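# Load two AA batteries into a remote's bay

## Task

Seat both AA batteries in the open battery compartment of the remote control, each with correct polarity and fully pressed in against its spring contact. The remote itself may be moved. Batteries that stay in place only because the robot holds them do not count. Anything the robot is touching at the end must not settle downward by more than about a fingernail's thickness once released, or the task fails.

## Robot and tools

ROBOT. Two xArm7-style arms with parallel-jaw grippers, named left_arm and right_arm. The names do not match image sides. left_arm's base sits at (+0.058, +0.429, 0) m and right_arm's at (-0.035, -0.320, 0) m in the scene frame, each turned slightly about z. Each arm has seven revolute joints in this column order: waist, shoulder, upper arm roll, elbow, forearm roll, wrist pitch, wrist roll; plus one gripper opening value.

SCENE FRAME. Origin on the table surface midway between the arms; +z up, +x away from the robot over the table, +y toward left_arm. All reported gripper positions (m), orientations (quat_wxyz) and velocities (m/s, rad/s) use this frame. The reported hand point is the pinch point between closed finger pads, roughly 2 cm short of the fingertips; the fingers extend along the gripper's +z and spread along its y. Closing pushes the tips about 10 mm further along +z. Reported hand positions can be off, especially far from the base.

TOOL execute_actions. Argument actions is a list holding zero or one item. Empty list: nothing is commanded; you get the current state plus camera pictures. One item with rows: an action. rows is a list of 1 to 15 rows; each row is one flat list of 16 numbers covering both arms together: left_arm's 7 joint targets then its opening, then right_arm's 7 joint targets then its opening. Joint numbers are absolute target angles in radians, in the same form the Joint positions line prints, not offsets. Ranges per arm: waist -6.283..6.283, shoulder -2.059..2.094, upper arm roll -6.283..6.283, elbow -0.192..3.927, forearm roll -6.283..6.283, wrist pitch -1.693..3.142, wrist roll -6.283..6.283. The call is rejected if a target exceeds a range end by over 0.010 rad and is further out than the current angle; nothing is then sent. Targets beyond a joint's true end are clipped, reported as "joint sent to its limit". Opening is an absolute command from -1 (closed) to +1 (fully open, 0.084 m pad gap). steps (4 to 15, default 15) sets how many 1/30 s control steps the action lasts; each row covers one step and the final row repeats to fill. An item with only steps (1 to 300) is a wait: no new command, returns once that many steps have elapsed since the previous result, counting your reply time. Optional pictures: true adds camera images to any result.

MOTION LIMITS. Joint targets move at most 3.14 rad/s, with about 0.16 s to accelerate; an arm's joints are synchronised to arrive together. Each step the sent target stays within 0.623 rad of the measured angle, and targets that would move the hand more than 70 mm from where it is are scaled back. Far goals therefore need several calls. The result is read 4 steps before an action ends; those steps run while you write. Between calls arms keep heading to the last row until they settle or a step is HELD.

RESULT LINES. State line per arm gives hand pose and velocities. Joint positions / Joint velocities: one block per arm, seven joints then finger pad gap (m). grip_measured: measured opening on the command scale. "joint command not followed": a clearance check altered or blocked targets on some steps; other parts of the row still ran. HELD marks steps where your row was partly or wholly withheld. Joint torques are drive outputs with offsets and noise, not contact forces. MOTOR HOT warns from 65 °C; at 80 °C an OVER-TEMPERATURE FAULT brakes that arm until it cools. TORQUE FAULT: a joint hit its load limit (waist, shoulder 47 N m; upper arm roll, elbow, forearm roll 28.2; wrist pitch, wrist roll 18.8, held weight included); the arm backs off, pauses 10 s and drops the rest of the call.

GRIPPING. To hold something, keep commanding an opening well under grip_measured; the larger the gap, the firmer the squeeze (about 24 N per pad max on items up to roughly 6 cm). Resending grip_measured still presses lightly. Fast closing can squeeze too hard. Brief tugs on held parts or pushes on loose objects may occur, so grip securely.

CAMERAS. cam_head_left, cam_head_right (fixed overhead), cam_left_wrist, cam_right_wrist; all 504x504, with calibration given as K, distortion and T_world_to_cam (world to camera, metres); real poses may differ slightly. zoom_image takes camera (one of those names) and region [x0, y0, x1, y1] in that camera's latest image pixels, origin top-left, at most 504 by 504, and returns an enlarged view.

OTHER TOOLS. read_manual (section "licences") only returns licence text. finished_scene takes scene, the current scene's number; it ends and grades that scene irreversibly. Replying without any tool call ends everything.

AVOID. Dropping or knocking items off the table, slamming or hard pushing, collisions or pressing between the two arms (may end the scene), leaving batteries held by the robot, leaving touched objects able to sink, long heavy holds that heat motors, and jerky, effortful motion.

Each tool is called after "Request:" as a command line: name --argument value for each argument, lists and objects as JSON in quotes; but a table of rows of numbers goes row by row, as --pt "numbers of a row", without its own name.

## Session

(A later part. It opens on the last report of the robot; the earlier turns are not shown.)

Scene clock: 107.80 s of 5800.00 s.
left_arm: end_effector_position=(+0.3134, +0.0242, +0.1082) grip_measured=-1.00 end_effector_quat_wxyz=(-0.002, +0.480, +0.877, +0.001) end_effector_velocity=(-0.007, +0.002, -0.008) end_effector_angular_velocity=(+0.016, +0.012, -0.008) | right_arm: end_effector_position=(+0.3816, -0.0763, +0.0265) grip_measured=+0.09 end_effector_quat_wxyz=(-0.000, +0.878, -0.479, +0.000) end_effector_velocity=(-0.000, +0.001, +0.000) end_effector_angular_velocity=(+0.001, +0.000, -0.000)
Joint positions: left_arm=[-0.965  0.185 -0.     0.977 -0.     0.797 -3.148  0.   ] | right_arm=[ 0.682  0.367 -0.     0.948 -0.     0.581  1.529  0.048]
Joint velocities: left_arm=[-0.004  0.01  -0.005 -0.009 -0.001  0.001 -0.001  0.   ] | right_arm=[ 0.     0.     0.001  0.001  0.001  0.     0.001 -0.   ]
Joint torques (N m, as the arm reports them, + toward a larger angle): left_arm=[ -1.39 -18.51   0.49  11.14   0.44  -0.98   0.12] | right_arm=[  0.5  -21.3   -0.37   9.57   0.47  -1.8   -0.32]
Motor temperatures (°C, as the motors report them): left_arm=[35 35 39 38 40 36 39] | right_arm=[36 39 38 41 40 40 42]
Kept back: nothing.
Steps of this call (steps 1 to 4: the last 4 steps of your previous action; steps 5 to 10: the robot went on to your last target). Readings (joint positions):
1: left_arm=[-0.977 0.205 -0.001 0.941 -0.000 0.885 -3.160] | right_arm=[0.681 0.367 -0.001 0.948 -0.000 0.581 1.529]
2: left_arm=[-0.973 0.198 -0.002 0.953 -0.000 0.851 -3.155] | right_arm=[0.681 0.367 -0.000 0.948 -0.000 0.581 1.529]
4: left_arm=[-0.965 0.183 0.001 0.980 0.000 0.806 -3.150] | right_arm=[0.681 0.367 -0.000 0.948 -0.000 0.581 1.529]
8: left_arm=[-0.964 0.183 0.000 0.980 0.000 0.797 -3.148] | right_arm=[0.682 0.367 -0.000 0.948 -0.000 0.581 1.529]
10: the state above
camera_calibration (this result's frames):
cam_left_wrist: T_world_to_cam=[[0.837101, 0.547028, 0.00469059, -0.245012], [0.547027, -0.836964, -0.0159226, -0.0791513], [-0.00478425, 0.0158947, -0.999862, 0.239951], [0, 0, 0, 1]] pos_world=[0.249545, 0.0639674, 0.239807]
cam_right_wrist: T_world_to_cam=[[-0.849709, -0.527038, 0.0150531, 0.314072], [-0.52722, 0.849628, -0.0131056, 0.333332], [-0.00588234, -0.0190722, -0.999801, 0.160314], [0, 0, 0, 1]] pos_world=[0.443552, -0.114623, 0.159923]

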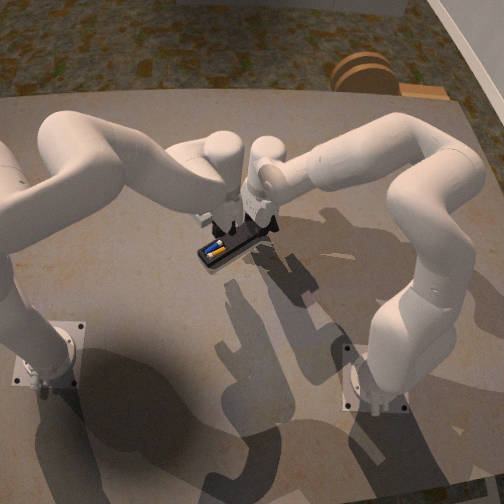

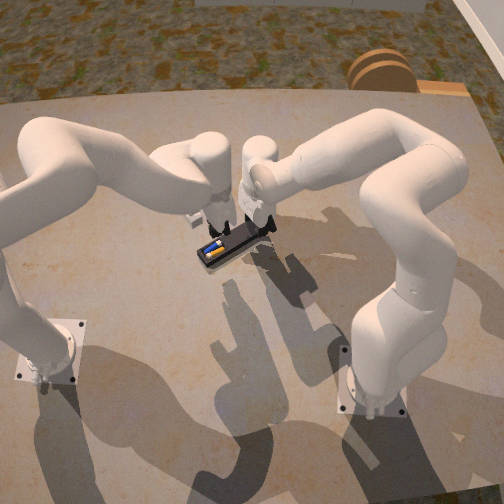

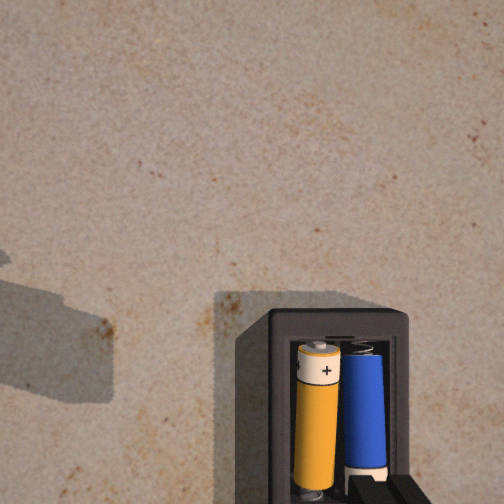

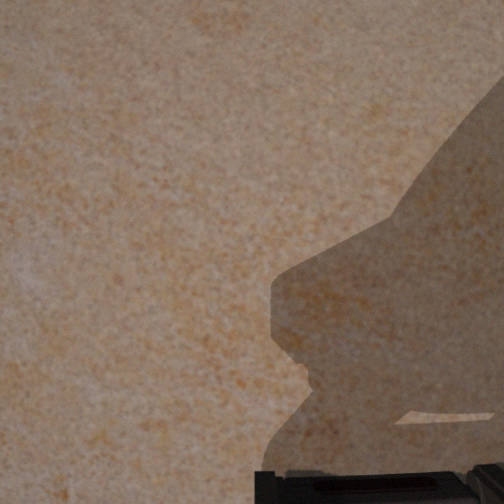

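Request:
execute_actions --actions '[{"rows":[[-0.980,0.2179,0,0.8698,0,0.6519,-3.163,-1,0.6816,0.367,0,0.9484,0,0.5814,1.529,-0.25],[-0.980,0.2179,0,0.8698,0,0.6519,-3.163,-1,0.6816,0.367,0,0.9484,0,0.5814,1.529,-0.25],[-0.980,0.2179,0,0.8698,0,0.6519,-3.163,-1,0.6816,0.367,0,0.9484,0,0.5814,1.529,-0.25],[-0.980,0.2179,0,0.8698,0,0.6519,-3.163,-1,0.6816,0.367,0,0.9484,0,0.5814,1.529,-0.25],[-0.980,0.2179,0,0.8698,0,0.6519,-3.163,-1,0.6816,0.367,0,0.9484,0,0.5814,1.529,-0.25],[-0.980,0.2179,0,0.8698,0,0.6519,-3.163,-1,0.6816,0.367,0,0.9484,0,0.5814,1.529,-0.25],[-0.980,0.2179,0,0.8698,0,0.6519,-3.163,-1,0.6816,0.367,0,0.9484,0,0.5814,1.529,-0.25],[-0.980,0.2179,0,0.8698,0,0.6519,-3.163,-1,0.6816,0.367,0,0.9484,0,0.5814,1.529,-0.25],[-0.980,0.2249,0,0.8686,0,0.6437,-3.163,-1,0.6816,0.367,0,0.9484,0,0.5814,1.529,-0.25],[-0.980,0.2319,0,0.8675,0,0.6356,-3.163,-1,0.6816,0.367,0,0.9484,0,0.5814,1.529,-0.25],[-0.980,0.2389,0,0.8663,0,0.6274,-3.163,-1,0.6816,0.367,0,0.9484,0,0.5814,1.529,-0.25],[-0.980,0.2435,0,0.8655,0,0.6220,-3.163,-1,0.6816,0.367,0,0.9484,0,0.5814,1.529,-0.25],[-0.980,0.2482,0,0.8647,0,0.6165,-3.163,-1,0.6816,0.367,0,0.9484,0,0.5814,1.529,-0.25]],"steps":15}]'

Request:
execute_actions --actions '[{"rows":[[-0.980,0.2505,0,0.8643,0,0.6138,-3.163,-1,0.6816,0.367,0,0.9484,0,0.5814,1.529,-0.25],[-0.980,0.2517,0,0.8641,0,0.6124,-3.163,-1,0.6816,0.367,0,0.9484,0,0.5814,1.529,-0.25],[-0.980,0.2529,0,0.8639,0,0.6111,-3.163,-1,0.6816,0.367,0,0.9484,0,0.5814,1.529,-0.25],[-0.980,0.2540,0,0.8637,0,0.6097,-3.163,-1,0.6816,0.367,0,0.9484,0,0.5814,1.529,-0.25],[-0.980,0.2552,0,0.8635,0,0.6083,-3.163,-1,0.6816,0.367,0,0.9484,0,0.5814,1.529,-0.25],[-0.980,0.2564,0,0.8634,0,0.6070,-3.163,-1,0.6816,0.367,0,0.9484,0,0.5814,1.529,-0.25],[-0.980,0.2575,0,0.8632,0,0.6056,-3.163,-1,0.6816,0.367,0,0.9484,0,0.5814,1.529,-0.25],[-0.980,0.2587,0,0.8630,0,0.6043,-3.163,-1,0.6816,0.367,0,0.9484,0,0.5814,1.529,-0.25],[-0.980,0.2599,0,0.8628,0,0.6029,-3.163,-1,0.6816,0.367,0,0.9484,0,0.5814,1.529,-0.25],[-0.980,0.2610,0,0.8626,0,0.6015,-3.163,-1,0.6816,0.367,0,0.9484,0,0.5814,1.529,-0.25],[-0.980,0.2622,0,0.8624,0,0.6002,-3.163,-1,0.6816,0.367,0,0.9484,0,0.5814,1.529,-0.25],[-0.980,0.2634,0,0.8622,0,0.5988,-3.163,-1,0.6816,0.367,0,0.9484,0,0.5814,1.529,-0.25]],"steps":15}]'

Request:
execute_actions --actions '[{"steps":6}]'

Scene clock: 109.40 s of 5800.00 s.
left_arm: end_effector_position=(+0.2987, +0.0348, +0.0628) grip_measured=-1.00 end_effector_quat_wxyz=(+0.002, +0.480, +0.878, -0.001) end_effector_velocity=(+0.036, -0.042, -0.023) end_effector_angular_velocity=(-0.127, -0.082, +0.017) | right_arm: end_effector_position=(+0.3816, -0.0762, +0.0265) grip_measured=+0.09 end_effector_quat_wxyz=(-0.000, +0.878, -0.479, -0.000) end_effector_velocity=(-0.000, -0.000, -0.000) end_effector_angular_velocity=(-0.000, -0.000, -0.000)
Joint positions: left_arm=[-0.98   0.225  0.     0.871  0.     0.642 -3.163  0.   ] | right_arm=[ 0.682  0.367 -0.     0.948 -0.     0.581  1.529  0.048]
Joint velocities: left_arm=[ 0.006  0.124  0.012  0.049  0.001 -0.226 -0.     0.   ] | right_arm=[ 0. -0. -0. -0. -0. -0. -0. -0.]
Joint torques (N m, as the arm reports them, + toward a larger angle): left_arm=[ -2.27 -13.38  -0.06   7.25   0.63  -0.33   0.09] | right_arm=[  0.53 -21.42  -0.28   9.69   0.45  -1.77  -0.31]
Motor temperatures (°C, as the motors report them): left_arm=[35 35 39 38 40 36 39] | right_arm=[36 39 38 41 40 40 42]
Steps of this call (steps 1 to 30: the robot went on to your last target; steps 31 to 37: nothing new was sent; steps 38 to 48: the first 11 steps of this action). Readings (joint positions):
38: left_arm=[-0.965 0.183 0.000 0.979 -0.000 0.796 -3.148] | right_arm=[0.682 0.367 -0.000 0.948 -0.000 0.581 1.529]
39: left_arm=[-0.965 0.184 0.000 0.974 0.000 0.786 -3.149] | right_arm=[0.682 0.367 -0.000 0.948 -0.000 0.581 1.529]
41: left_arm=[-0.971 0.195 0.001 0.932 0.000 0.720 -3.156] | right_arm=[0.682 0.367 -0.000 0.948 -0.000 0.581 1.529]
45: left_arm=[-0.981 0.224 -0.002 0.861 -0.000 0.657 -3.163] | right_arm=[0.682 0.367 -0.000 0.948 -0.000 0.581 1.529]
48: the state above

Scene clock: 109.90 s of 5800.00 s.
left_arm: end_effector_position=(+0.2980, +0.0359, +0.0472) grip_measured=-1.00 end_effector_quat_wxyz=(+0.000, +0.480, +0.878, -0.000) end_effector_velocity=(+0.004, -0.003, -0.009) end_effector_angular_velocity=(-0.012, -0.008, +0.003) | right_arm: end_effector_position=(+0.3816, -0.0762, +0.0265) grip_measured=+0.09 end_effector_quat_wxyz=(+0.000, +0.878, -0.479, -0.000) end_effector_velocity=(-0.000, -0.000, -0.001) end_effector_angular_velocity=(-0.001, +0.001, +0.001)
Joint positions: left_arm=[-0.98   0.26   0.     0.863  0.     0.603 -3.163  0.   ] | right_arm=[ 0.682  0.367 -0.     0.948  0.     0.581  1.529  0.048]
Joint velocities: left_arm=[ 0.001  0.028  0.001  0.001  0.001 -0.041 -0.001  0.   ] | right_arm=[ 0.001  0.002 -0.    -0.001 -0.    -0.001  0.    -0.   ]
Joint torques (N m, as the arm reports them, + toward a larger angle): left_arm=[ -2.11 -16.75   0.07   8.87   0.55  -0.85   0.08] | right_arm=[  0.49 -21.45  -0.35   9.67   0.27  -1.85  -0.39]
Motor temperatures (°C, as the motors report them): left_arm=[35 35 39 38 40 36 39] | right_arm=[36 39 38 41 40 40 42]
Steps of this call (steps 1 to 4: the last 4 steps of your previous action; steps 5 to 15: the first 11 steps of this action). Readings (joint positions):
5: left_arm=[-0.980 0.249 0.000 0.864 -0.000 0.618 -3.163] | right_arm=[0.682 0.367 -0.000 0.948 -0.000 0.581 1.529]
6: left_arm=[-0.980 0.250 0.000 0.864 -0.000 0.616 -3.163] | right_arm=[0.682 0.367 -0.000 0.948 -0.000 0.581 1.529]
8: left_arm=[-0.980 0.252 0.000 0.864 0.000 0.612 -3.163] | right_arm=[0.682 0.367 -0.000 0.948 -0.000 0.581 1.529]
12: left_arm=[-0.980 0.256 0.000 0.864 0.000 0.607 -3.163] | right_arm=[0.682 0.367 -0.000 0.948 -0.000 0.581 1.529]
15: the state above

Scene clock: 110.10 s of 5800.00 s.
left_arm: end_effector_position=(+0.2984, +0.0354, +0.0466) grip_measured=-1.00 end_effector_quat_wxyz=(+0.001, +0.479, +0.878, -0.001) end_effector_velocity=(-0.001, +0.001, -0.002) end_effector_angular_velocity=(+0.003, +0.001, -0.001) | right_arm: end_effector_position=(+0.3815, -0.0763, +0.0264) grip_measured=+0.09 end_effector_quat_wxyz=(+0.000, +0.878, -0.479, -0.000) end_effector_velocity=(+0.001, -0.000, +0.001) end_effector_angular_velocity=(+0.001, -0.002, -0.001)
Joint positions: left_arm=[-0.98   0.262  0.     0.863  0.     0.599 -3.163  0.   ] | right_arm=[ 0.682  0.367 -0.     0.948  0.     0.581  1.529  0.048]
Joint velocities: left_arm=[ 0.     0.002  0.    -0.003  0.001 -0.002  0.     0.   ] | right_arm=[-0.001 -0.001  0.     0.001 -0.001  0.     0.    -0.   ]
Joint torques (N m, as the arm reports them, + toward a larger angle): left_arm=[ -2.17 -15.08   0.17   8.08   0.53  -0.8    0.19] | right_arm=[  0.5  -21.6   -0.29   9.79   0.45  -1.71  -0.4 ]
Motor temperatures (°C, as the motors report them): left_arm=[35 35 39 38 40 36 39] | right_arm=[36 39 38 41 40 40 42]
Kept back: nothing.
Steps of this call (steps 1 to 4: the last 4 steps of your previous action; steps 5 to 6: the robot went on to your last target). Readings (joint positions):
1: left_arm=[-0.980 0.261 0.000 0.863 0.000 0.601 -3.163] | right_arm=[0.682 0.367 -0.000 0.948 0.000 0.581 1.529]
2: left_arm=[-0.980 0.261 0.000 0.863 0.000 0.600 -3.163] | right_arm=[0.682 0.367 -0.000 0.948 0.000 0.581 1.529]
4: left_arm=[-0.980 0.262 0.000 0.864 0.000 0.599 -3.163] | right_arm=[0.682 0.367 -0.000 0.948 0.000 0.581 1.529]
6: the state above

Request:
execute_actions --actions '[{"rows":[[-0.980,0.2640,0,0.8621,0,0.5981,-3.163,-1,0.6816,0.367,0,0.9484,0,0.5814,1.529,-0.25],[-0.980,0.2646,0,0.8620,0,0.5974,-3.163,-1,0.6816,0.367,0,0.9484,0,0.5814,1.529,-0.25],[-0.980,0.2652,0,0.8619,0,0.5967,-3.163,-1,0.6816,0.367,0,0.9484,0,0.5814,1.529,-0.25],[-0.980,0.2658,0,0.8618,0,0.5960,-3.163,-1,0.6816,0.367,0,0.9484,0,0.5814,1.529,-0.25],[-0.980,0.2664,0,0.8617,0,0.5953,-3.163,-1,0.6816,0.367,0,0.9484,0,0.5814,1.529,-0.25],[-0.980,0.2670,0,0.8616,0,0.5946,-3.163,-1,0.6816,0.367,0,0.9484,0,0.5814,1.529,-0.25],[-0.980,0.2676,0,0.8615,0,0.5939,-3.163,-1,0.6816,0.367,0,0.9484,0,0.5814,1.529,-0.25],[-0.980,0.2682,0,0.8614,0,0.5932,-3.163,-1,0.6816,0.367,0,0.9484,0,0.5814,1.529,-0.25],[-0.980,0.2688,0,0.8613,0,0.5925,-3.163,-1,0.6816,0.367,0,0.9484,0,0.5814,1.529,-0.25],[-0.980,0.2694,0,0.8612,0,0.5918,-3.163,-1,0.6816,0.367,0,0.9484,0,0.5814,1.529,-0.25],[-0.980,0.2700,0,0.8611,0,0.5911,-3.163,-1,0.6816,0.367,0,0.9484,0,0.5814,1.529,-0.25],[-0.980,0.2704,0,0.8610,0,0.5906,-3.163,-1,0.6816,0.367,0,0.9484,0,0.5814,1.529,-0.25]],"steps":15}]'

Request:
execute_actions --actions '[{"steps":8}]'

Scene clock: 110.80 s of 5800.00 s.
left_arm: end_effector_position=(+0.2979, +0.0355, +0.0439) grip_measured=-1.00 end_effector_quat_wxyz=(+0.001, +0.480, +0.877, -0.000) end_effector_velocity=(+0.000, -0.001, -0.003) end_effector_angular_velocity=(-0.004, -0.002, +0.000) | right_arm: end_effector_position=(+0.3815, -0.0762, +0.0264) grip_measured=+0.09 end_effector_quat_wxyz=(+0.000, +0.878, -0.479, -0.000) end_effector_velocity=(-0.000, -0.000, -0.001) end_effector_angular_velocity=(-0.000, +0.001, -0.001)
Joint positions: left_arm=[-0.98   0.268 -0.     0.862 -0.     0.592 -3.163  0.   ] | right_arm=[0.682 0.367 0.    0.948 0.    0.581 1.529 0.048]
Joint velocities: left_arm=[ 0.     0.007 -0.    -0.001 -0.    -0.013 -0.     0.   ] | right_arm=[ 0.001  0.002 -0.    -0.     0.    -0.001  0.001  0.   ]
Joint torques (N m, as the arm reports them, + toward a larger angle): left_arm=[ -1.54 -11.83   0.33   6.22   0.71  -0.4    0.32] | right_arm=[  0.58 -22.07  -0.41   9.86   0.32  -1.73  -0.43]
Motor temperatures (°C, as the motors report them): left_arm=[35 35 39 38 40 36 39] | right_arm=[36 39 38 41 40 40 42]
Steps of this call (steps 1 to 10: the robot went on to your last target; steps 11 to 21: the first 11 steps of this action). Readings (joint positions):
11: left_arm=[-0.980 0.263 0.000 0.863 0.000 0.598 -3.163] | right_arm=[0.682 0.367 -0.000 0.948 0.000 0.581 1.529]
12: left_arm=[-0.980 0.263 0.000 0.863 0.000 0.598 -3.163] | right_arm=[0.682 0.367 -0.000 0.948 0.000 0.581 1.529]
14: left_arm=[-0.980 0.263 0.000 0.863 0.000 0.597 -3.163] | right_arm=[0.682 0.367 -0.000 0.948 0.000 0.581 1.529]
18: left_arm=[-0.980 0.267 -0.000 0.862 -0.000 0.594 -3.163] | right_arm=[0.682 0.367 0.000 0.948 -0.000 0.582 1.529]
21: the state above

Scene clock: 111.07 s of 5800.00 s.
left_arm: end_effector_position=(+0.2980, +0.0355, +0.0434) grip_measured=-1.00 end_effector_quat_wxyz=(+0.001, +0.480, +0.877, -0.001) end_effector_velocity=(-0.000, +0.002, -0.005) end_effector_angular_velocity=(+0.005, +0.003, +0.001) | right_arm: end_effector_position=(+0.3815, -0.0763, +0.0264) grip_measured=+0.09 end_effector_quat_wxyz=(+0.000, +0.878, -0.479, -0.000) end_effector_velocity=(-0.000, +0.000, +0.001) end_effector_angular_velocity=(-0.000, -0.001, +0.002)
Joint positions: left_arm=[-0.98   0.269 -0.     0.862 -0.     0.591 -3.163  0.   ] | right_arm=[0.682 0.367 0.    0.948 0.    0.581 1.529 0.048]
Joint velocities: left_arm=[ 0.001  0.01  -0.    -0.002  0.001 -0.007 -0.001  0.   ] | right_arm=[ 0.001 -0.002  0.    -0.    -0.001  0.002 -0.    -0.   ]
Joint torques (N m, as the arm reports them, + toward a larger angle): left_arm=[ -1.44 -10.72   0.53   5.92   0.77  -0.5    0.14] | right_arm=[  0.56 -22.22  -0.39  10.08   0.3   -1.74  -0.44]
Motor temperatures (°C, as the motors report them): left_arm=[35 35 39 38 40 36 39] | right_arm=[36 39 38 41 40 40 42]
Kept back: nothing.
Steps of this call (steps 1 to 4: the last 4 steps of your previous action; steps 5 to 8: the robot went on to your last target). Readings (joint positions):
1: left_arm=[-0.980 0.268 -0.000 0.862 -0.000 0.592 -3.163] | right_arm=[0.682 0.367 0.000 0.948 0.000 0.581 1.529]
2: left_arm=[-0.980 0.269 -0.000 0.862 -0.000 0.591 -3.163] | right_arm=[0.682 0.367 0.000 0.948 0.000 0.581 1.529]
4: left_arm=[-0.980 0.269 -0.000 0.862 -0.000 0.591 -3.163] | right_arm=[0.682 0.367 0.000 0.948 0.000 0.581 1.529]
8: the state above

Request:
execute_actions --actions '[{"rows":[[-0.980,0.2665,0,0.8617,0,0.5953,-3.163,-1,0.6816,0.367,0,0.9484,0,0.5814,1.529,-0.25],[-0.980,0.2600,0,0.8628,0,0.6029,-3.163,-1,0.6816,0.367,0,0.9484,0,0.5814,1.529,-0.25],[-0.980,0.2505,0,0.8643,0,0.6138,-3.163,-1,0.6816,0.367,0,0.9484,0,0.5814,1.529,-0.25],[-0.980,0.2400,0,0.8661,0,0.626,-3.163,-1,0.6816,0.367,0,0.9484,0,0.5814,1.529,-0.25],[-0.980,0.2342,0,0.8671,0,0.633,-3.163,-1,0.6816,0.367,0,0.9484,0,0.5814,1.529,-0.25],[-0.980,0.2342,0,0.8671,0,0.633,-3.163,-1,0.6816,0.367,0,0.9484,0,0.5814,1.529,-0.25],[-0.980,0.2342,0,0.8671,0,0.633,-3.163,-1,0.6816,0.367,0,0.9484,0,0.5814,1.529,-0.25],[-0.970,0.245,0,0.884,0,0.638,-3.153,-1,0.6816,0.367,0,0.9484,0,0.5814,1.529,-0.25],[-0.960,0.257,0,0.901,0,0.643,-3.143,-1,0.6816,0.367,0,0.9484,0,0.5814,1.529,-0.25],[-0.950,0.269,0,0.918,0,0.649,-3.133,-1,0.6816,0.367,0,0.9484,0,0.5814,1.529,-0.25],[-0.9425,0.2795,0,0.9334,0,0.6539,-3.126,-1,0.6816,0.367,0,0.9484,0,0.5814,1.529,-0.25]],"steps":15}]'

Request:
execute_actions --actions '[{"rows":[[-0.9425,0.2840,0,0.9327,0,0.6487,-3.126,-1,0.6816,0.367,0,0.9484,0,0.5814,1.529,-0.25],[-0.9425,0.2885,0,0.9320,0,0.6435,-3.126,-1,0.6816,0.367,0,0.9484,0,0.5814,1.529,-0.25],[-0.9425,0.2931,0,0.9313,0,0.6383,-3.126,-1,0.6816,0.367,0,0.9484,0,0.5814,1.529,-0.25],[-0.9425,0.2976,0,0.9306,0,0.6330,-3.126,-1,0.6816,0.367,0,0.9484,0,0.5814,1.529,-0.25],[-0.9425,0.3010,0,0.9301,0,0.6291,-3.126,-1,0.6816,0.367,0,0.9484,0,0.5814,1.529,-0.25],[-0.9425,0.3032,0,0.9298,0,0.6265,-3.126,-1,0.6816,0.367,0,0.9484,0,0.5814,1.529,-0.25],[-0.9425,0.3055,0,0.9294,0,0.6239,-3.126,-1,0.6816,0.367,0,0.9484,0,0.5814,1.529,-0.25],[-0.9425,0.3077,0,0.9291,0,0.6213,-3.126,-1,0.6816,0.367,0,0.9484,0,0.5814,1.529,-0.25],[-0.9425,0.3094,0,0.9288,0,0.6193,-3.126,-1,0.6816,0.367,0,0.9484,0,0.5814,1.529,-0.25],[-0.9425,0.3111,0,0.9286,0,0.6174,-3.126,-1,0.6816,0.367,0,0.9484,0,0.5814,1.529,-0.25],[-0.9425,0.3128,0,0.9283,0,0.6154,-3.126,-1,0.6816,0.367,0,0.9484,0,0.5814,1.529,-0.25],[-0.9425,0.3145,0,0.9280,0,0.6135,-3.126,-1,0.6816,0.367,0,0.9484,0,0.5814,1.529,-0.25],[-0.9425,0.3162,0,0.9278,0,0.6115,-3.126,-1,0.6816,0.367,0,0.9484,0,0.5814,1.529,-0.25],[-0.9425,0.3179,0,0.9275,0,0.6096,-3.126,-1,0.6816,0.367,0,0.9484,0,0.5814,1.529,-0.25]],"steps":15}]'

Request:
execute_actions --actions '[{"steps":10}]'

Scene clock: 112.43 s of 5800.00 s.
left_arm: end_effector_position=(+0.3074, +0.0346, +0.0558) grip_measured=-1.00 end_effector_quat_wxyz=(-0.003, +0.481, +0.877, +0.001) end_effector_velocity=(+0.185, -0.043, +0.009) end_effector_angular_velocity=(-0.031, -0.020, +0.032) | right_arm: end_effector_position=(+0.3819, -0.0762, +0.0268) grip_measured=+0.09 end_effector_quat_wxyz=(-0.000, +0.878, -0.479, +0.000) end_effector_velocity=(-0.000, +0.000, -0.001) end_effector_angular_velocity=(+0.000, +0.001, -0.000)
Joint positions: left_arm=[-0.962  0.259 -0.002  0.897  0.     0.644 -3.143  0.   ] | right_arm=[ 0.681  0.367 -0.     0.949 -0.     0.581  1.529  0.048]
Joint velocities: left_arm=[ 0.272  0.319  0.013  0.494 -0.001  0.139  0.254  0.   ] | right_arm=[ 0.     0.002  0.001  0.     0.001 -0.001  0.001 -0.   ]
Joint torques (N m, as the arm reports them, + toward a larger angle): left_arm=[  1.33 -16.73   2.39   9.61   0.45  -0.54   0.24] | right_arm=[  0.4  -21.3   -0.42   9.69   0.44  -1.77  -0.39]
Motor temperatures (°C, as the motors report them): left_arm=[35 35 39 38 40 36 39] | right_arm=[36 39 38 41 40 40 42]
Steps of this call (steps 1 to 15: the robot went on to your last target; steps 16 to 30: nothing new was sent; steps 31 to 41: the first 11 steps of this action). Readings (joint positions):
31: left_arm=[-0.980 0.270 -0.000 0.862 -0.000 0.591 -3.163] | right_arm=[0.682 0.367 0.000 0.948 0.000 0.581 1.529]
32: left_arm=[-0.980 0.269 -0.000 0.862 0.000 0.592 -3.163] | right_arm=[0.682 0.367 0.000 0.948 -0.000 0.581 1.529]
34: left_arm=[-0.980 0.262 0.000 0.860 0.000 0.605 -3.163] | right_arm=[0.682 0.366 0.000 0.949 -0.000 0.582 1.529]
38: left_arm=[-0.979 0.240 0.001 0.862 0.000 0.633 -3.163] | right_arm=[0.682 0.366 -0.000 0.949 -0.000 0.581 1.529]
41: the state above

Scene clock: 112.93 s of 5800.00 s.
left_arm: end_effector_position=(+0.3220, +0.0303, +0.0461) grip_measured=-1.00 end_effector_quat_wxyz=(+0.001, +0.480, +0.877, -0.001) end_effector_velocity=(+0.008, -0.008, -0.006) end_effector_angular_velocity=(-0.029, -0.020, +0.004) | right_arm: end_effector_position=(+0.3820, -0.0773, +0.0262) grip_measured=+0.09 end_effector_quat_wxyz=(+0.000, +0.877, -0.480, +0.000) end_effector_velocity=(+0.004, -0.008, -0.000) end_effector_angular_velocity=(-0.005, -0.001, -0.016)
Joint positions: left_arm=[-0.943  0.307 -0.     0.93  -0.     0.62  -3.126  0.   ] | right_arm=[ 0.681  0.367 -0.001  0.948 -0.     0.581  1.529  0.048]
Joint velocities: left_arm=[ 0.002  0.027  0.003  0.007 -0.    -0.055  0.001  0.   ] | right_arm=[-0.006 -0.    -0.012 -0.001 -0.001  0.    -0.     0.001]
Joint torques (N m, as the arm reports them, + toward a larger angle): left_arm=[ -1.16 -13.14   0.6    8.2    0.57  -1.62   0.08] | right_arm=[  2.97 -22.06   2.3    9.9    0.59  -1.78  -0.47]
Motor temperatures (°C, as the motors report them): left_arm=[35 35 39 38 40 36 39] | right_arm=[36 39 38 41 40 40 42]
Steps of this call (steps 1 to 4: the last 4 steps of your previous action; steps 5 to 15: the first 11 steps of this action). Readings (joint positions):
5: left_arm=[-0.941 0.282 0.003 0.932 0.000 0.653 -3.126] | right_arm=[0.682 0.367 -0.000 0.949 -0.000 0.581 1.529]
6: left_arm=[-0.941 0.283 0.001 0.932 0.000 0.651 -3.126] | right_arm=[0.682 0.367 -0.000 0.949 -0.000 0.581 1.529]
8: left_arm=[-0.943 0.289 -0.001 0.932 0.000 0.642 -3.126] | right_arm=[0.682 0.367 -0.000 0.948 0.000 0.581 1.529]
12: left_arm=[-0.943 0.304 -0.000 0.929 -0.000 0.627 -3.126] | right_arm=[0.682 0.367 -0.000 0.948 0.000 0.581 1.529]
15: the state above

Scene clock: 113.27 s of 5800.00 s.
left_arm: end_effector_position=(+0.3230, +0.0292, +0.0448) grip_measured=-1.00 end_effector_quat_wxyz=(+0.003, +0.479, +0.878, -0.002) end_effector_velocity=(-0.001, +0.001, -0.001) end_effector_angular_velocity=(-0.003, -0.000, +0.003) | right_arm: end_effector_position=(+0.3825, -0.0782, +0.0263) grip_measured=+0.09 end_effector_quat_wxyz=(+0.001, +0.877, -0.481, +0.000) end_effector_velocity=(-0.000, +0.001, +0.000) end_effector_angular_velocity=(+0.001, -0.000, +0.002)
Joint positions: left_arm=[-0.943  0.312 -0.     0.93  -0.     0.611 -3.126  0.   ] | right_arm=[ 0.68   0.367 -0.003  0.948 -0.     0.581  1.529  0.048]
Joint velocities: left_arm=[ 0.001 -0.002 -0.    -0.008 -0.002 -0.008  0.     0.   ] | right_arm=[ 0.001 -0.001  0.002  0.     0.    -0.     0.    -0.   ]
Joint torques (N m, as the arm reports them, + toward a larger angle): left_arm=[-1.17 -3.46  0.64  5.68  0.62 -2.37  0.16] | right_arm=[  8.54 -22.38   7.74  10.25   1.24  -1.88  -0.54]
Motor temperatures (°C, as the motors report them): left_arm=[35 35 39 38 40 36 39] | right_arm=[36 39 38 41 40 40 42]
Kept back: nothing.
Steps of this call (steps 1 to 4: the last 4 steps of your previous action; steps 5 to 10: the robot went on to your last target). Readings (joint positions):
1: left_arm=[-0.943 0.308 -0.000 0.930 -0.000 0.618 -3.126] | right_arm=[0.681 0.367 -0.002 0.948 -0.000 0.581 1.529]
2: left_arm=[-0.943 0.309 -0.000 0.930 -0.000 0.617 -3.126] | right_arm=[0.681 0.367 -0.002 0.948 -0.000 0.581 1.529]
4: left_arm=[-0.943 0.310 -0.000 0.930 -0.000 0.613 -3.126] | right_arm=[0.680 0.367 -0.003 0.948 -0.000 0.581 1.529]
8: left_arm=[-0.943 0.311 -0.000 0.930 -0.000 0.611 -3.126] | right_arm=[0.680 0.367 -0.003 0.948 -0.000 0.581 1.529]
10: the state above

Request:
execute_actions --actions '[{"rows":[[-0.9425,0.3145,0,0.9280,0,0.6135,-3.126,-1,0.6816,0.367,0,0.9484,0,0.5814,1.529,-0.25],[-0.9425,0.3094,0,0.9288,0,0.6193,-3.126,-1,0.6816,0.367,0,0.9484,0,0.5814,1.529,-0.25],[-0.9425,0.3032,0,0.9298,0,0.6265,-3.126,-1,0.6816,0.367,0,0.9484,0,0.5814,1.529,-0.25],[-0.9425,0.2976,0,0.9306,0,0.6330,-3.126,-1,0.6816,0.367,0,0.9484,0,0.5814,1.529,-0.25],[-0.9425,0.2885,0,0.9320,0,0.6435,-3.126,-1,0.6816,0.367,0,0.9484,0,0.5814,1.529,-0.25],[-0.9425,0.2795,0,0.9334,0,0.6539,-3.126,-1,0.6816,0.367,0,0.9484,0,0.5814,1.529,-0.25],[-0.9425,0.2795,0,0.9334,0,0.6539,-3.126,-1,0.6816,0.367,0,0.9484,0,0.5814,1.529,-0.25],[-0.955,0.183,0,0.9796,0,0.7966,-3.138,-1,0.6816,0.367,0,0.9484,0,0.5814,1.529,-0.25]],"steps":15}]'

Request:
execute_actions --actions '[{"steps":10}]' --pictures true

Scene clock: 113.93 s of 5800.00 s.
left_arm: end_effector_position=(+0.3178, +0.0345, +0.0756) grip_measured=-1.00 end_effector_quat_wxyz=(-0.010, +0.478, +0.878, +0.006) end_effector_velocity=(-0.010, -0.076, +0.462) end_effector_angular_velocity=(-0.084, -0.055, -0.008) | right_arm: end_effector_position=(+0.3794, -0.0717, +0.0270) grip_measured=+0.09 end_effector_quat_wxyz=(-0.001, +0.880, -0.475, -0.001) end_effector_velocity=(+0.017, -0.036, -0.004) end_effector_angular_velocity=(-0.022, -0.001, -0.070)
Joint positions: left_arm=[-0.948  0.241  0.002  0.947  0.     0.73  -3.132  0.   ] | right_arm=[0.685 0.366 0.006 0.949 0.001 0.581 1.529 0.048]
Joint velocities: left_arm=[-0.105 -0.848 -0.001  0.404 -0.002  1.153 -0.096  0.   ] | right_arm=[-0.025  0.004 -0.051 -0.005 -0.003  0.001  0.    -0.   ]
Joint torques (N m, as the arm reports them, + toward a larger angle): left_arm=[ -4.88 -24.31  -1.31  15.03   0.58  -1.94  -0.08] | right_arm=[  0.44 -21.61  -0.47   9.87   0.46  -1.97  -0.38]
Motor temperatures (°C, as the motors report them): left_arm=[35 35 39 37 40 36 39] | right_arm=[36 39 38 41 40 40 42]
Steps of this call (steps 1 to 9: the robot went on to your last target; steps 10 to 20: the first 11 steps of this action). Readings (joint positions):
10: left_arm=[-0.943 0.311 -0.000 0.928 -0.000 0.609 -3.126] | right_arm=[0.680 0.367 -0.002 0.948 -0.000 0.581 1.529]
11: left_arm=[-0.943 0.310 -0.000 0.928 -0.000 0.611 -3.126] | right_arm=[0.680 0.367 -0.002 0.948 -0.000 0.581 1.529]
13: left_arm=[-0.943 0.307 -0.000 0.929 -0.000 0.618 -3.126] | right_arm=[0.681 0.367 -0.001 0.948 0.000 0.581 1.529]
17: left_arm=[-0.942 0.289 0.000 0.927 0.000 0.649 -3.126] | right_arm=[0.685 0.366 0.008 0.949 0.001 0.581 1.529]
20: the state above

Scene clock: 114.27 s of 5800.00 s.
left_arm: end_effector_position=(+0.3178, +0.0272, +0.1075) grip_measured=-1.00 end_effector_quat_wxyz=(-0.003, +0.479, +0.878, +0.001) end_effector_velocity=(+0.006, -0.014, +0.018) end_effector_angular_velocity=(-0.039, -0.025, -0.005) | right_arm: end_effector_position=(+0.3814, -0.0757, +0.0266) grip_measured=+0.09 end_effector_quat_wxyz=(-0.000, +0.878, -0.479, -0.000) end_effector_velocity=(+0.001, -0.003, -0.001) end_effector_angular_velocity=(-0.002, -0.000, -0.004)
Joint positions: left_arm=[-0.955  0.186  0.001  0.977  0.     0.797 -3.138  0.   ] | right_arm=[0.682 0.367 0.001 0.949 0.    0.581 1.529 0.048]
Joint velocities: left_arm=[-0.001 -0.015 -0.004  0.027  0.    -0.004 -0.     0.   ] | right_arm=[-0.002  0.001 -0.004 -0.    -0.001 -0.    -0.     0.   ]
Joint torques (N m, as the arm reports them, + toward a larger angle): left_arm=[ -2.21 -18.04   0.02  10.36   0.5   -0.87   0.09] | right_arm=[  0.31 -21.37  -0.66   9.75   0.39  -1.86  -0.38]
Motor temperatures (°C, as the motors report them): left_arm=[35 35 39 37 40 36 39] | right_arm=[36 39 38 41 40 40 42]
Kept back: nothing.
Steps of this call (steps 1 to 4: the last 4 steps of your previous action; steps 5 to 10: the robot went on to your last target). Readings (joint positions):
1: left_arm=[-0.951 0.213 0.001 0.962 0.000 0.763 -3.135] | right_arm=[0.684 0.366 0.004 0.949 0.000 0.581 1.529]
2: left_arm=[-0.954 0.192 0.000 0.977 0.000 0.780 -3.137] | right_arm=[0.683 0.367 0.003 0.949 0.000 0.581 1.529]
4: left_arm=[-0.956 0.178 -0.002 0.987 0.000 0.791 -3.138] | right_arm=[0.683 0.367 0.001 0.949 0.000 0.581 1.529]
8: left_arm=[-0.955 0.186 0.000 0.976 0.000 0.797 -3.138] | right_arm=[0.682 0.367 0.001 0.949 0.000 0.581 1.529]
10: the state above
camera_calibration (this result's frames):
cam_left_wrist: T_world_to_cam=[[0.836529, 0.547901, 0.00485001, -0.250217], [0.547898, -0.836375, -0.0168818, -0.0792252], [-0.00519313, 0.0167794, -0.999846, 0.239376], [0, 0, 0, 1]] pos_world=[0.253964, 0.0668155, 0.239215]
cam_right_wrist: T_world_to_cam=[[-0.849191, -0.527879, 0.0147663, 0.313927], [-0.528054, 0.849114, -0.0128418, 0.333047], [-0.00575929, -0.0187026, -0.999809, 0.160419], [0, 0, 0, 1]] pos_world=[0.443375, -0.114079, 0.16003]

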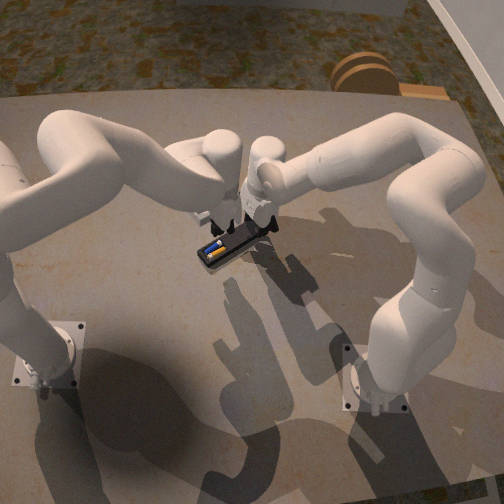

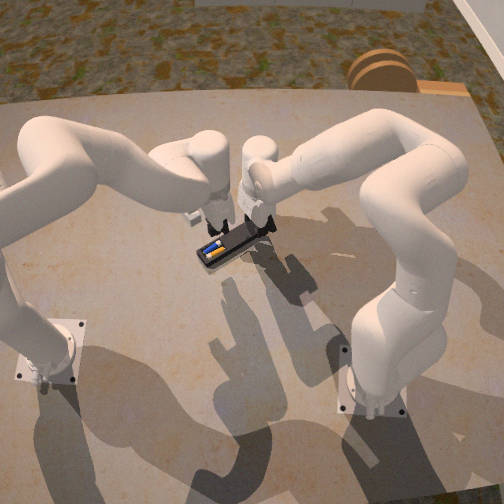

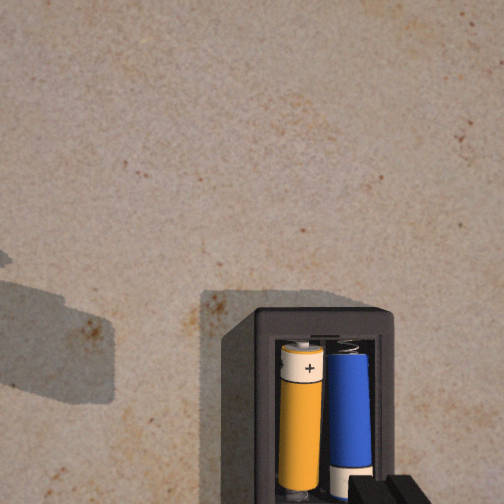

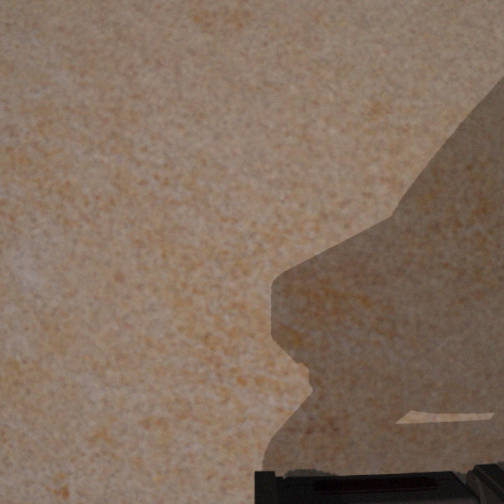

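Request:
execute_actions --actions '[{"rows":[[-0.75,-0.1,0,0.75,0,0.85,-2.95,-1,0.6816,0.367,0,0.9484,0,0.5814,1.529,-0.25]],"steps":15}]'

Request:
execute_actions --actions '[{"steps":6}]' --pictures true

Request:
zoom_image --camera "cam_head_left" --region '[190,215,260,285]'

Request:
zoom_image --camera "cam_head_right" --region '[190,215,260,285]'

Scene clock: 114.93 s of 5800.00 s.
left_arm: end_effector_position=(+0.3474, +0.1405, +0.1461) grip_measured=-1.00 end_effector_quat_wxyz=(+0.002, +0.467, +0.884, -0.001) end_effector_velocity=(-0.050, -0.016, -0.019) end_effector_angular_velocity=(+0.048, +0.033, -0.178) | right_arm: end_effector_position=(+0.3816, -0.0762, +0.0265) grip_measured=+0.09 end_effector_quat_wxyz=(-0.000, +0.878, -0.479, +0.000) end_effector_velocity=(+0.000, -0.001, -0.000) end_effector_angular_velocity=(-0.000, +0.001, -0.002)
Joint positions: left_arm=[-0.747 -0.102  0.007  0.752  0.     0.85  -2.952  0.   ] | right_arm=[0.682 0.367 0.    0.948 0.    0.581 1.529 0.048]
Joint velocities: left_arm=[-0.006 -0.006 -0.111 -0.054 -0.001  0.01   0.062  0.   ] | right_arm=[-0.001  0.    -0.    -0.     0.    -0.     0.001 -0.   ]
Joint torques (N m, as the arm reports them, + toward a larger angle): left_arm=[ -7.53 -10.04  -2.42  11.14   0.64  -0.85   0.01] | right_arm=[  0.14 -21.29  -0.74   9.66   0.43  -1.8   -0.37]
Motor temperatures (°C, as the motors report them): left_arm=[36 35 39 38 40 36 39] | right_arm=[36 39 38 41 40 40 42]
Steps of this call (steps 1 to 9: the robot went on to your last target; steps 10 to 20: the first 11 steps of this action). Readings (joint positions):
10: left_arm=[-0.955 0.183 -0.000 0.979 -0.000 0.797 -3.137] | right_arm=[0.682 0.367 0.000 0.948 0.000 0.581 1.529]
11: left_arm=[-0.950 0.176 -0.002 0.973 -0.000 0.798 -3.131] | right_arm=[0.682 0.367 0.000 0.948 0.000 0.581 1.529]
13: left_arm=[-0.906 0.114 -0.009 0.918 -0.000 0.811 -3.087] | right_arm=[0.682 0.367 0.000 0.948 0.000 0.581 1.529]
17: left_arm=[-0.777 -0.061 0.006 0.785 0.000 0.842 -2.978] | right_arm=[0.682 0.367 0.000 0.948 0.000 0.581 1.529]
20: the state above

Scene clock: 115.13 s of 5800.00 s.
left_arm: end_effector_position=(+0.3428, +0.1376, +0.1438) grip_measured=-1.00 end_effector_quat_wxyz=(-0.001, +0.474, +0.881, +0.000) end_effector_velocity=(+0.011, +0.007, +0.004) end_effector_angular_velocity=(-0.009, -0.006, +0.032) | right_arm: end_effector_position=(+0.3816, -0.0762, +0.0265) grip_measured=+0.09 end_effector_quat_wxyz=(-0.000, +0.878, -0.479, +0.000) end_effector_velocity=(+0.000, -0.000, -0.000) end_effector_angular_velocity=(+0.000, +0.000, -0.001)
Joint positions: left_arm=[-0.752 -0.098 -0.002  0.75  -0.     0.85  -2.95   0.   ] | right_arm=[0.682 0.367 0.    0.948 0.    0.581 1.529 0.048]
Joint velocities: left_arm=[ 0.011 -0.005  0.022  0.005 -0.    -0.001  0.001  0.   ] | right_arm=[-0.001 -0.     0.    -0.     0.001  0.     0.    -0.   ]
Joint torques (N m, as the arm reports them, + toward a larger angle): left_arm=[ -1.4  -12.83  -0.16  10.6    0.55  -0.82   0.03] | right_arm=[  0.14 -21.23  -0.67   9.63   0.34  -1.77  -0.32]
Motor temperatures (°C, as the motors report them): left_arm=[36 35 39 38 40 36 39] | right_arm=[36 39 38 41 40 40 42]
Kept back: nothing.
Steps of this call (steps 1 to 4: the last 4 steps of your previous action; steps 5 to 6: the robot went on to your last target). Readings (joint positions):
1: left_arm=[-0.748 -0.101 0.003 0.751 0.000 0.850 -2.951] | right_arm=[0.682 0.367 0.000 0.948 0.000 0.581 1.529]
2: left_arm=[-0.750 -0.100 -0.001 0.750 -0.000 0.850 -2.951] | right_arm=[0.682 0.367 0.000 0.948 0.000 0.581 1.529]
4: left_arm=[-0.752 -0.098 -0.003 0.750 -0.000 0.850 -2.950] | right_arm=[0.682 0.367 0.000 0.948 0.000 0.581 1.529]
6: the state above
camera_calibration (this result's frames):
cam_left_wrist: T_world_to_cam=[[0.829618, 0.558312, 0.00461755, -0.330813], [0.558323, -0.829533, -0.0122811, -0.00521594], [-0.0030263, 0.0127667, -0.999914, 0.273771], [0, 0, 0, 1]] pos_world=[0.278189, 0.176875, 0.275211]
cam_right_wrist: T_world_to_cam=[[-0.849644, -0.527142, 0.0150431, 0.314045], [-0.527324, 0.849564, -0.013073, 0.333295], [-0.00588876, -0.01904, -0.999801, 0.160322], [0, 0, 0, 1]] pos_world=[0.443525, -0.114556, 0.159923]

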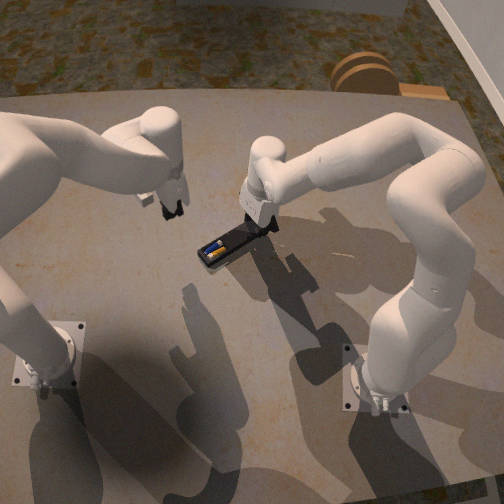

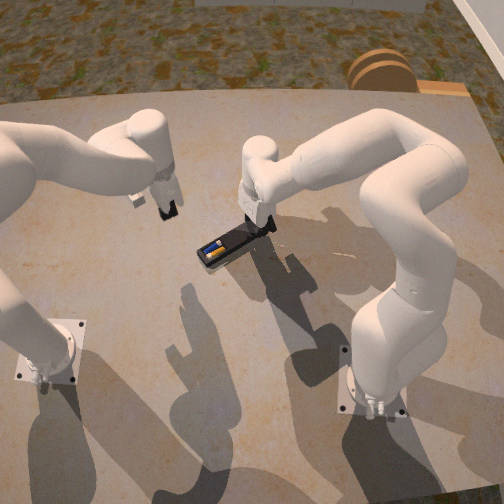

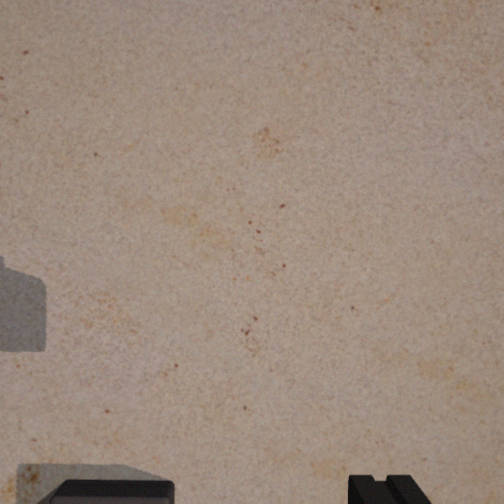

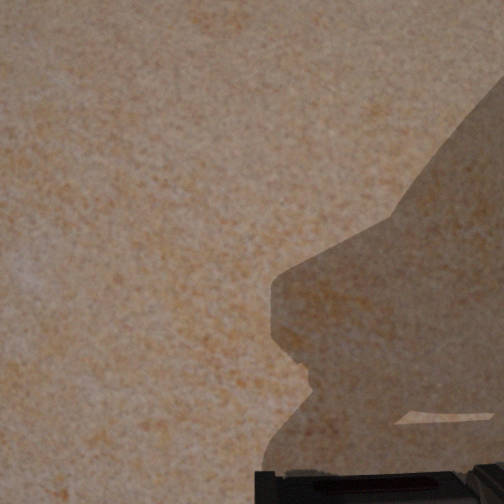

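Region (190, 215, 260, 285) of cam_head_left's 504x504 image, scaled by 7.200, with more detail than that image has.

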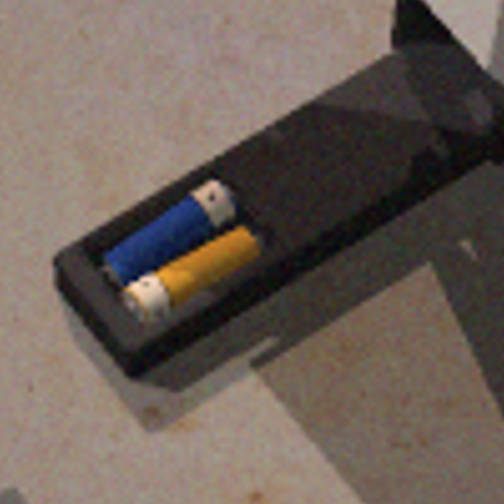

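Region (190, 215, 260, 285) of cam_head_right's 504x504 image, scaled by 7.200, with more detail than that image has.

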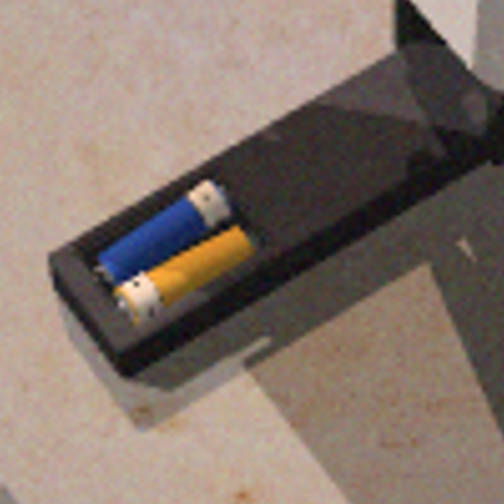

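Request:
execute_actions --actions '[{"rows":[[-0.925,0.0904,0,0.8234,0,0.533,-3.108,-1,0.6816,0.367,0,0.9484,0,0.5814,1.529,-0.25]],"steps":15}]'

Request:
execute_actions --actions '[{"steps":8}]' --pictures true

Request:
zoom_image --camera "cam_left_wrist" --region '[180,200,400,460]'

Scene clock: 116.27 s of 5800.00 s.
left_arm: end_effector_position=(+0.3302, +0.0243, +0.1173) grip_measured=-1.00 end_effector_quat_wxyz=(+0.085, +0.483, +0.870, -0.043) end_effector_velocity=(+0.048, -0.002, +0.018) end_effector_angular_velocity=(-0.092, -0.058, +0.126) | right_arm: end_effector_position=(+0.3816, -0.0762, +0.0265) grip_measured=+0.09 end_effector_quat_wxyz=(+0.000, +0.878, -0.479, -0.000) end_effector_velocity=(-0.000, +0.000, +0.000) end_effector_angular_velocity=(+0.000, +0.001, +0.000)
Joint positions: left_arm=[-0.928  0.093 -0.007  0.821  0.     0.537 -3.106  0.   ] | right_arm=[ 0.682  0.367 -0.     0.948 -0.     0.581  1.529  0.048]
Joint velocities: left_arm=[-0.001 -0.     0.079  0.016 -0.002 -0.092 -0.048  0.   ] | right_arm=[ 0.    -0.     0.     0.     0.001  0.001 -0.    -0.   ]
Joint torques (N m, as the arm reports them, + toward a larger angle): left_arm=[  6.05 -18.54   4.01  11.3    0.7   -1.16   0.21] | right_arm=[  0.26 -21.2   -0.71   9.69   0.39  -1.77  -0.32]
Motor temperatures (°C, as the motors report them): left_arm=[36 35 39 38 40 36 39] | right_arm=[36 39 38 41 40 40 42]
Steps of this call (steps 1 to 15: the robot went on to your last target; steps 16 to 23: nothing new was sent; steps 24 to 34: the first 11 steps of this action). Readings (joint positions):
24: left_arm=[-0.750 -0.100 0.000 0.750 0.000 0.849 -2.950] | right_arm=[0.682 0.367 -0.000 0.948 -0.000 0.581 1.529]
25: left_arm=[-0.754 -0.096 0.001 0.752 0.000 0.840 -2.955] | right_arm=[0.682 0.367 -0.000 0.948 -0.000 0.581 1.529]
27: left_arm=[-0.789 -0.057 0.006 0.768 0.000 0.770 -2.990] | right_arm=[0.682 0.367 -0.000 0.948 -0.000 0.581 1.529]
31: left_arm=[-0.902 0.066 -0.004 0.814 0.000 0.579 -3.085] | right_arm=[0.682 0.367 -0.000 0.948 -0.000 0.581 1.529]
34: the state above

Scene clock: 116.53 s of 5800.00 s.
left_arm: end_effector_position=(+0.3368, +0.0258, +0.1204) grip_measured=-1.00 end_effector_quat_wxyz=(+0.089, +0.476, +0.874, -0.045) end_effector_velocity=(-0.012, -0.005, -0.005) end_effector_angular_velocity=(+0.008, +0.007, -0.026) | right_arm: end_effector_position=(+0.3816, -0.0762, +0.0265) grip_measured=+0.09 end_effector_quat_wxyz=(+0.000, +0.878, -0.479, -0.000) end_effector_velocity=(+0.001, +0.000, +0.001) end_effector_angular_velocity=(+0.002, -0.002, -0.001)
Joint positions: left_arm=[-0.924  0.089  0.001  0.823 -0.     0.533 -3.108  0.   ] | right_arm=[ 0.682  0.367 -0.     0.948 -0.     0.581  1.529  0.048]
Joint velocities: left_arm=[-0.01   0.007 -0.016 -0.004 -0.    -0.001 -0.001  0.   ] | right_arm=[-0.     0.    -0.     0.002  0.001 -0.001 -0.     0.   ]
Joint torques (N m, as the arm reports them, + toward a larger angle): left_arm=[ -1.17 -15.41   0.72  10.32   0.6   -1.09   0.14] | right_arm=[  0.33 -21.36  -0.62   9.64   0.38  -1.8   -0.3 ]
Motor temperatures (°C, as the motors report them): left_arm=[36 35 39 38 40 36 39] | right_arm=[36 39 38 41 40 40 42]
Kept back: nothing.
Steps of this call (steps 1 to 4: the last 4 steps of your previous action; steps 5 to 8: the robot went on to your last target). Readings (joint positions):
1: left_arm=[-0.927 0.092 -0.004 0.822 0.000 0.535 -3.107] | right_arm=[0.682 0.367 -0.000 0.948 -0.000 0.581 1.529]
2: left_arm=[-0.926 0.091 -0.001 0.823 -0.000 0.534 -3.107] | right_arm=[0.682 0.367 -0.000 0.948 -0.000 0.581 1.529]
4: left_arm=[-0.923 0.089 0.003 0.824 -0.000 0.533 -3.108] | right_arm=[0.682 0.367 -0.000 0.948 -0.000 0.581 1.529]
8: the state above
camera_calibration (this result's frames):
cam_left_wrist: T_world_to_cam=[[0.835236, 0.549806, 0.00969998, -0.265559], [0.538435, -0.821289, 0.188608, -0.112557], [0.111664, -0.152309, -0.982005, 0.215257], [0, 0, 0, 1]] pos_world=[0.258373, 0.0863498, 0.235188]
cam_right_wrist: T_world_to_cam=[[-0.84965, -0.527132, 0.0150753, 0.314036], [-0.527314, 0.84957, -0.0130796, 0.333302], [-0.00591283, -0.0190625, -0.999801, 0.160321], [0, 0, 0, 1]] pos_world=[0.443523, -0.114569, 0.159914]

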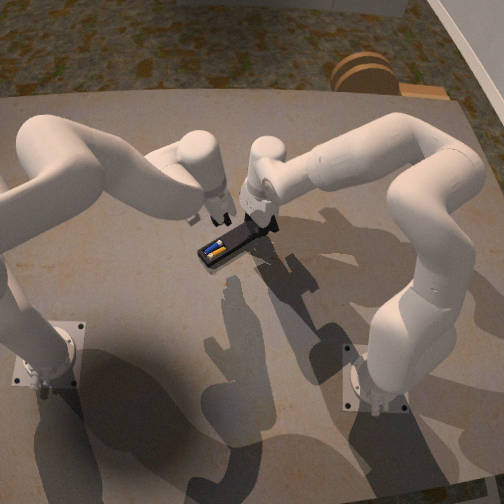

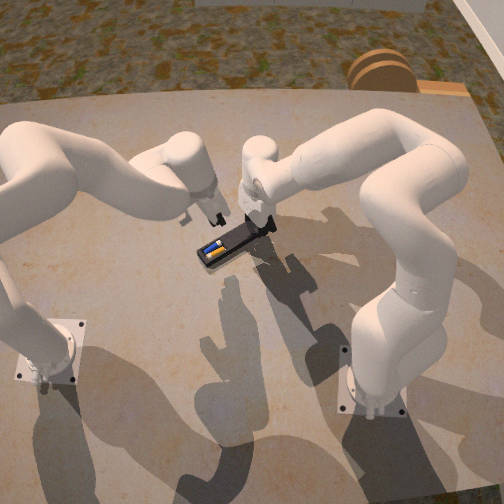

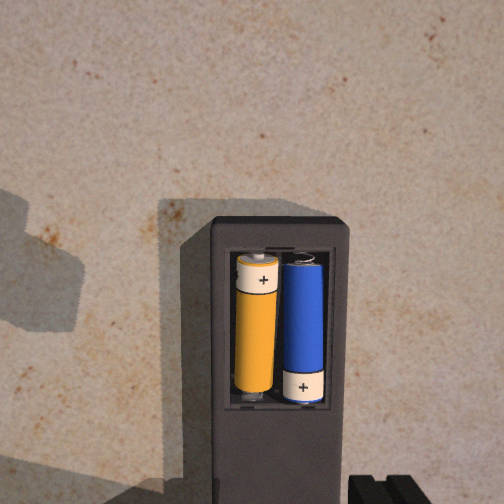

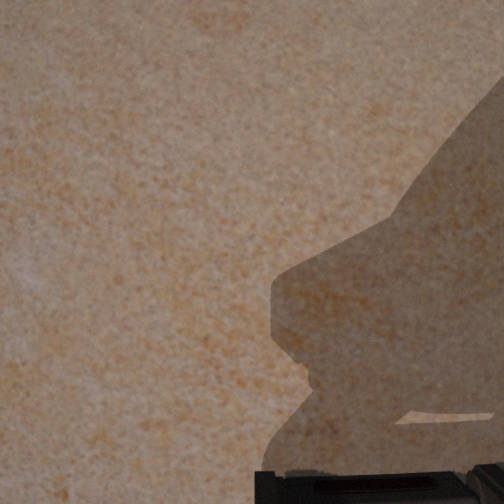

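Region (180, 200, 400, 460) of cam_left_wrist's 504x504 image, scaled by 1.938, with more detail than that image has; it fills the left 426 columns of this view, and the rest is white.

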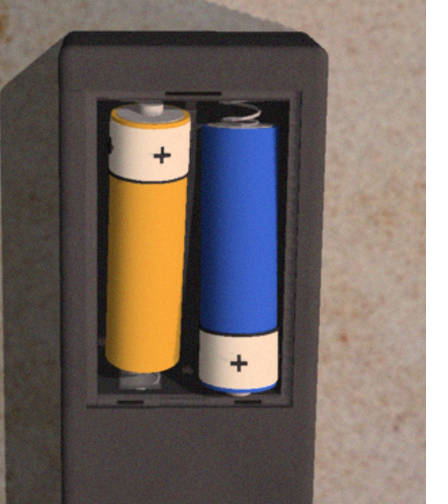

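Request:
zoom_image --camera "cam_left_wrist" --region '[220,360,340,430]'

Request:
zoom_image --camera "cam_left_wrist" --region '[220,235,340,305]'

Region (220, 360, 340, 430) of cam_left_wrist's 504x504 image, scaled by 4.200, with more detail than that image has; it fills the top 294 rows of this view, and the rest is white.

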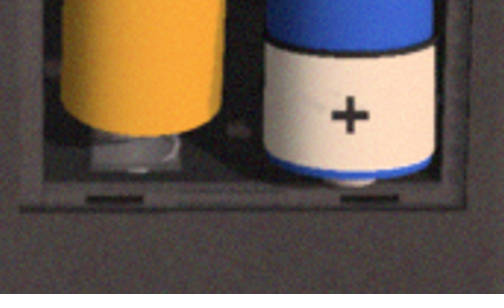

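Region (220, 235, 340, 305) of cam_left_wrist's 504x504 image, scaled by 4.200, with more detail than that image has; it fills the top 294 rows of this view, and the rest is white.

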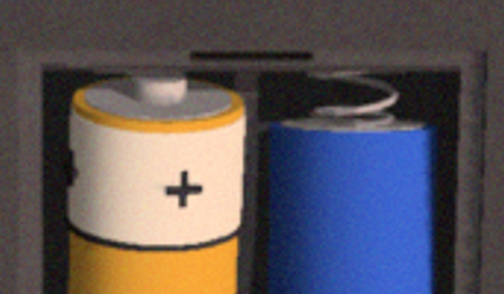

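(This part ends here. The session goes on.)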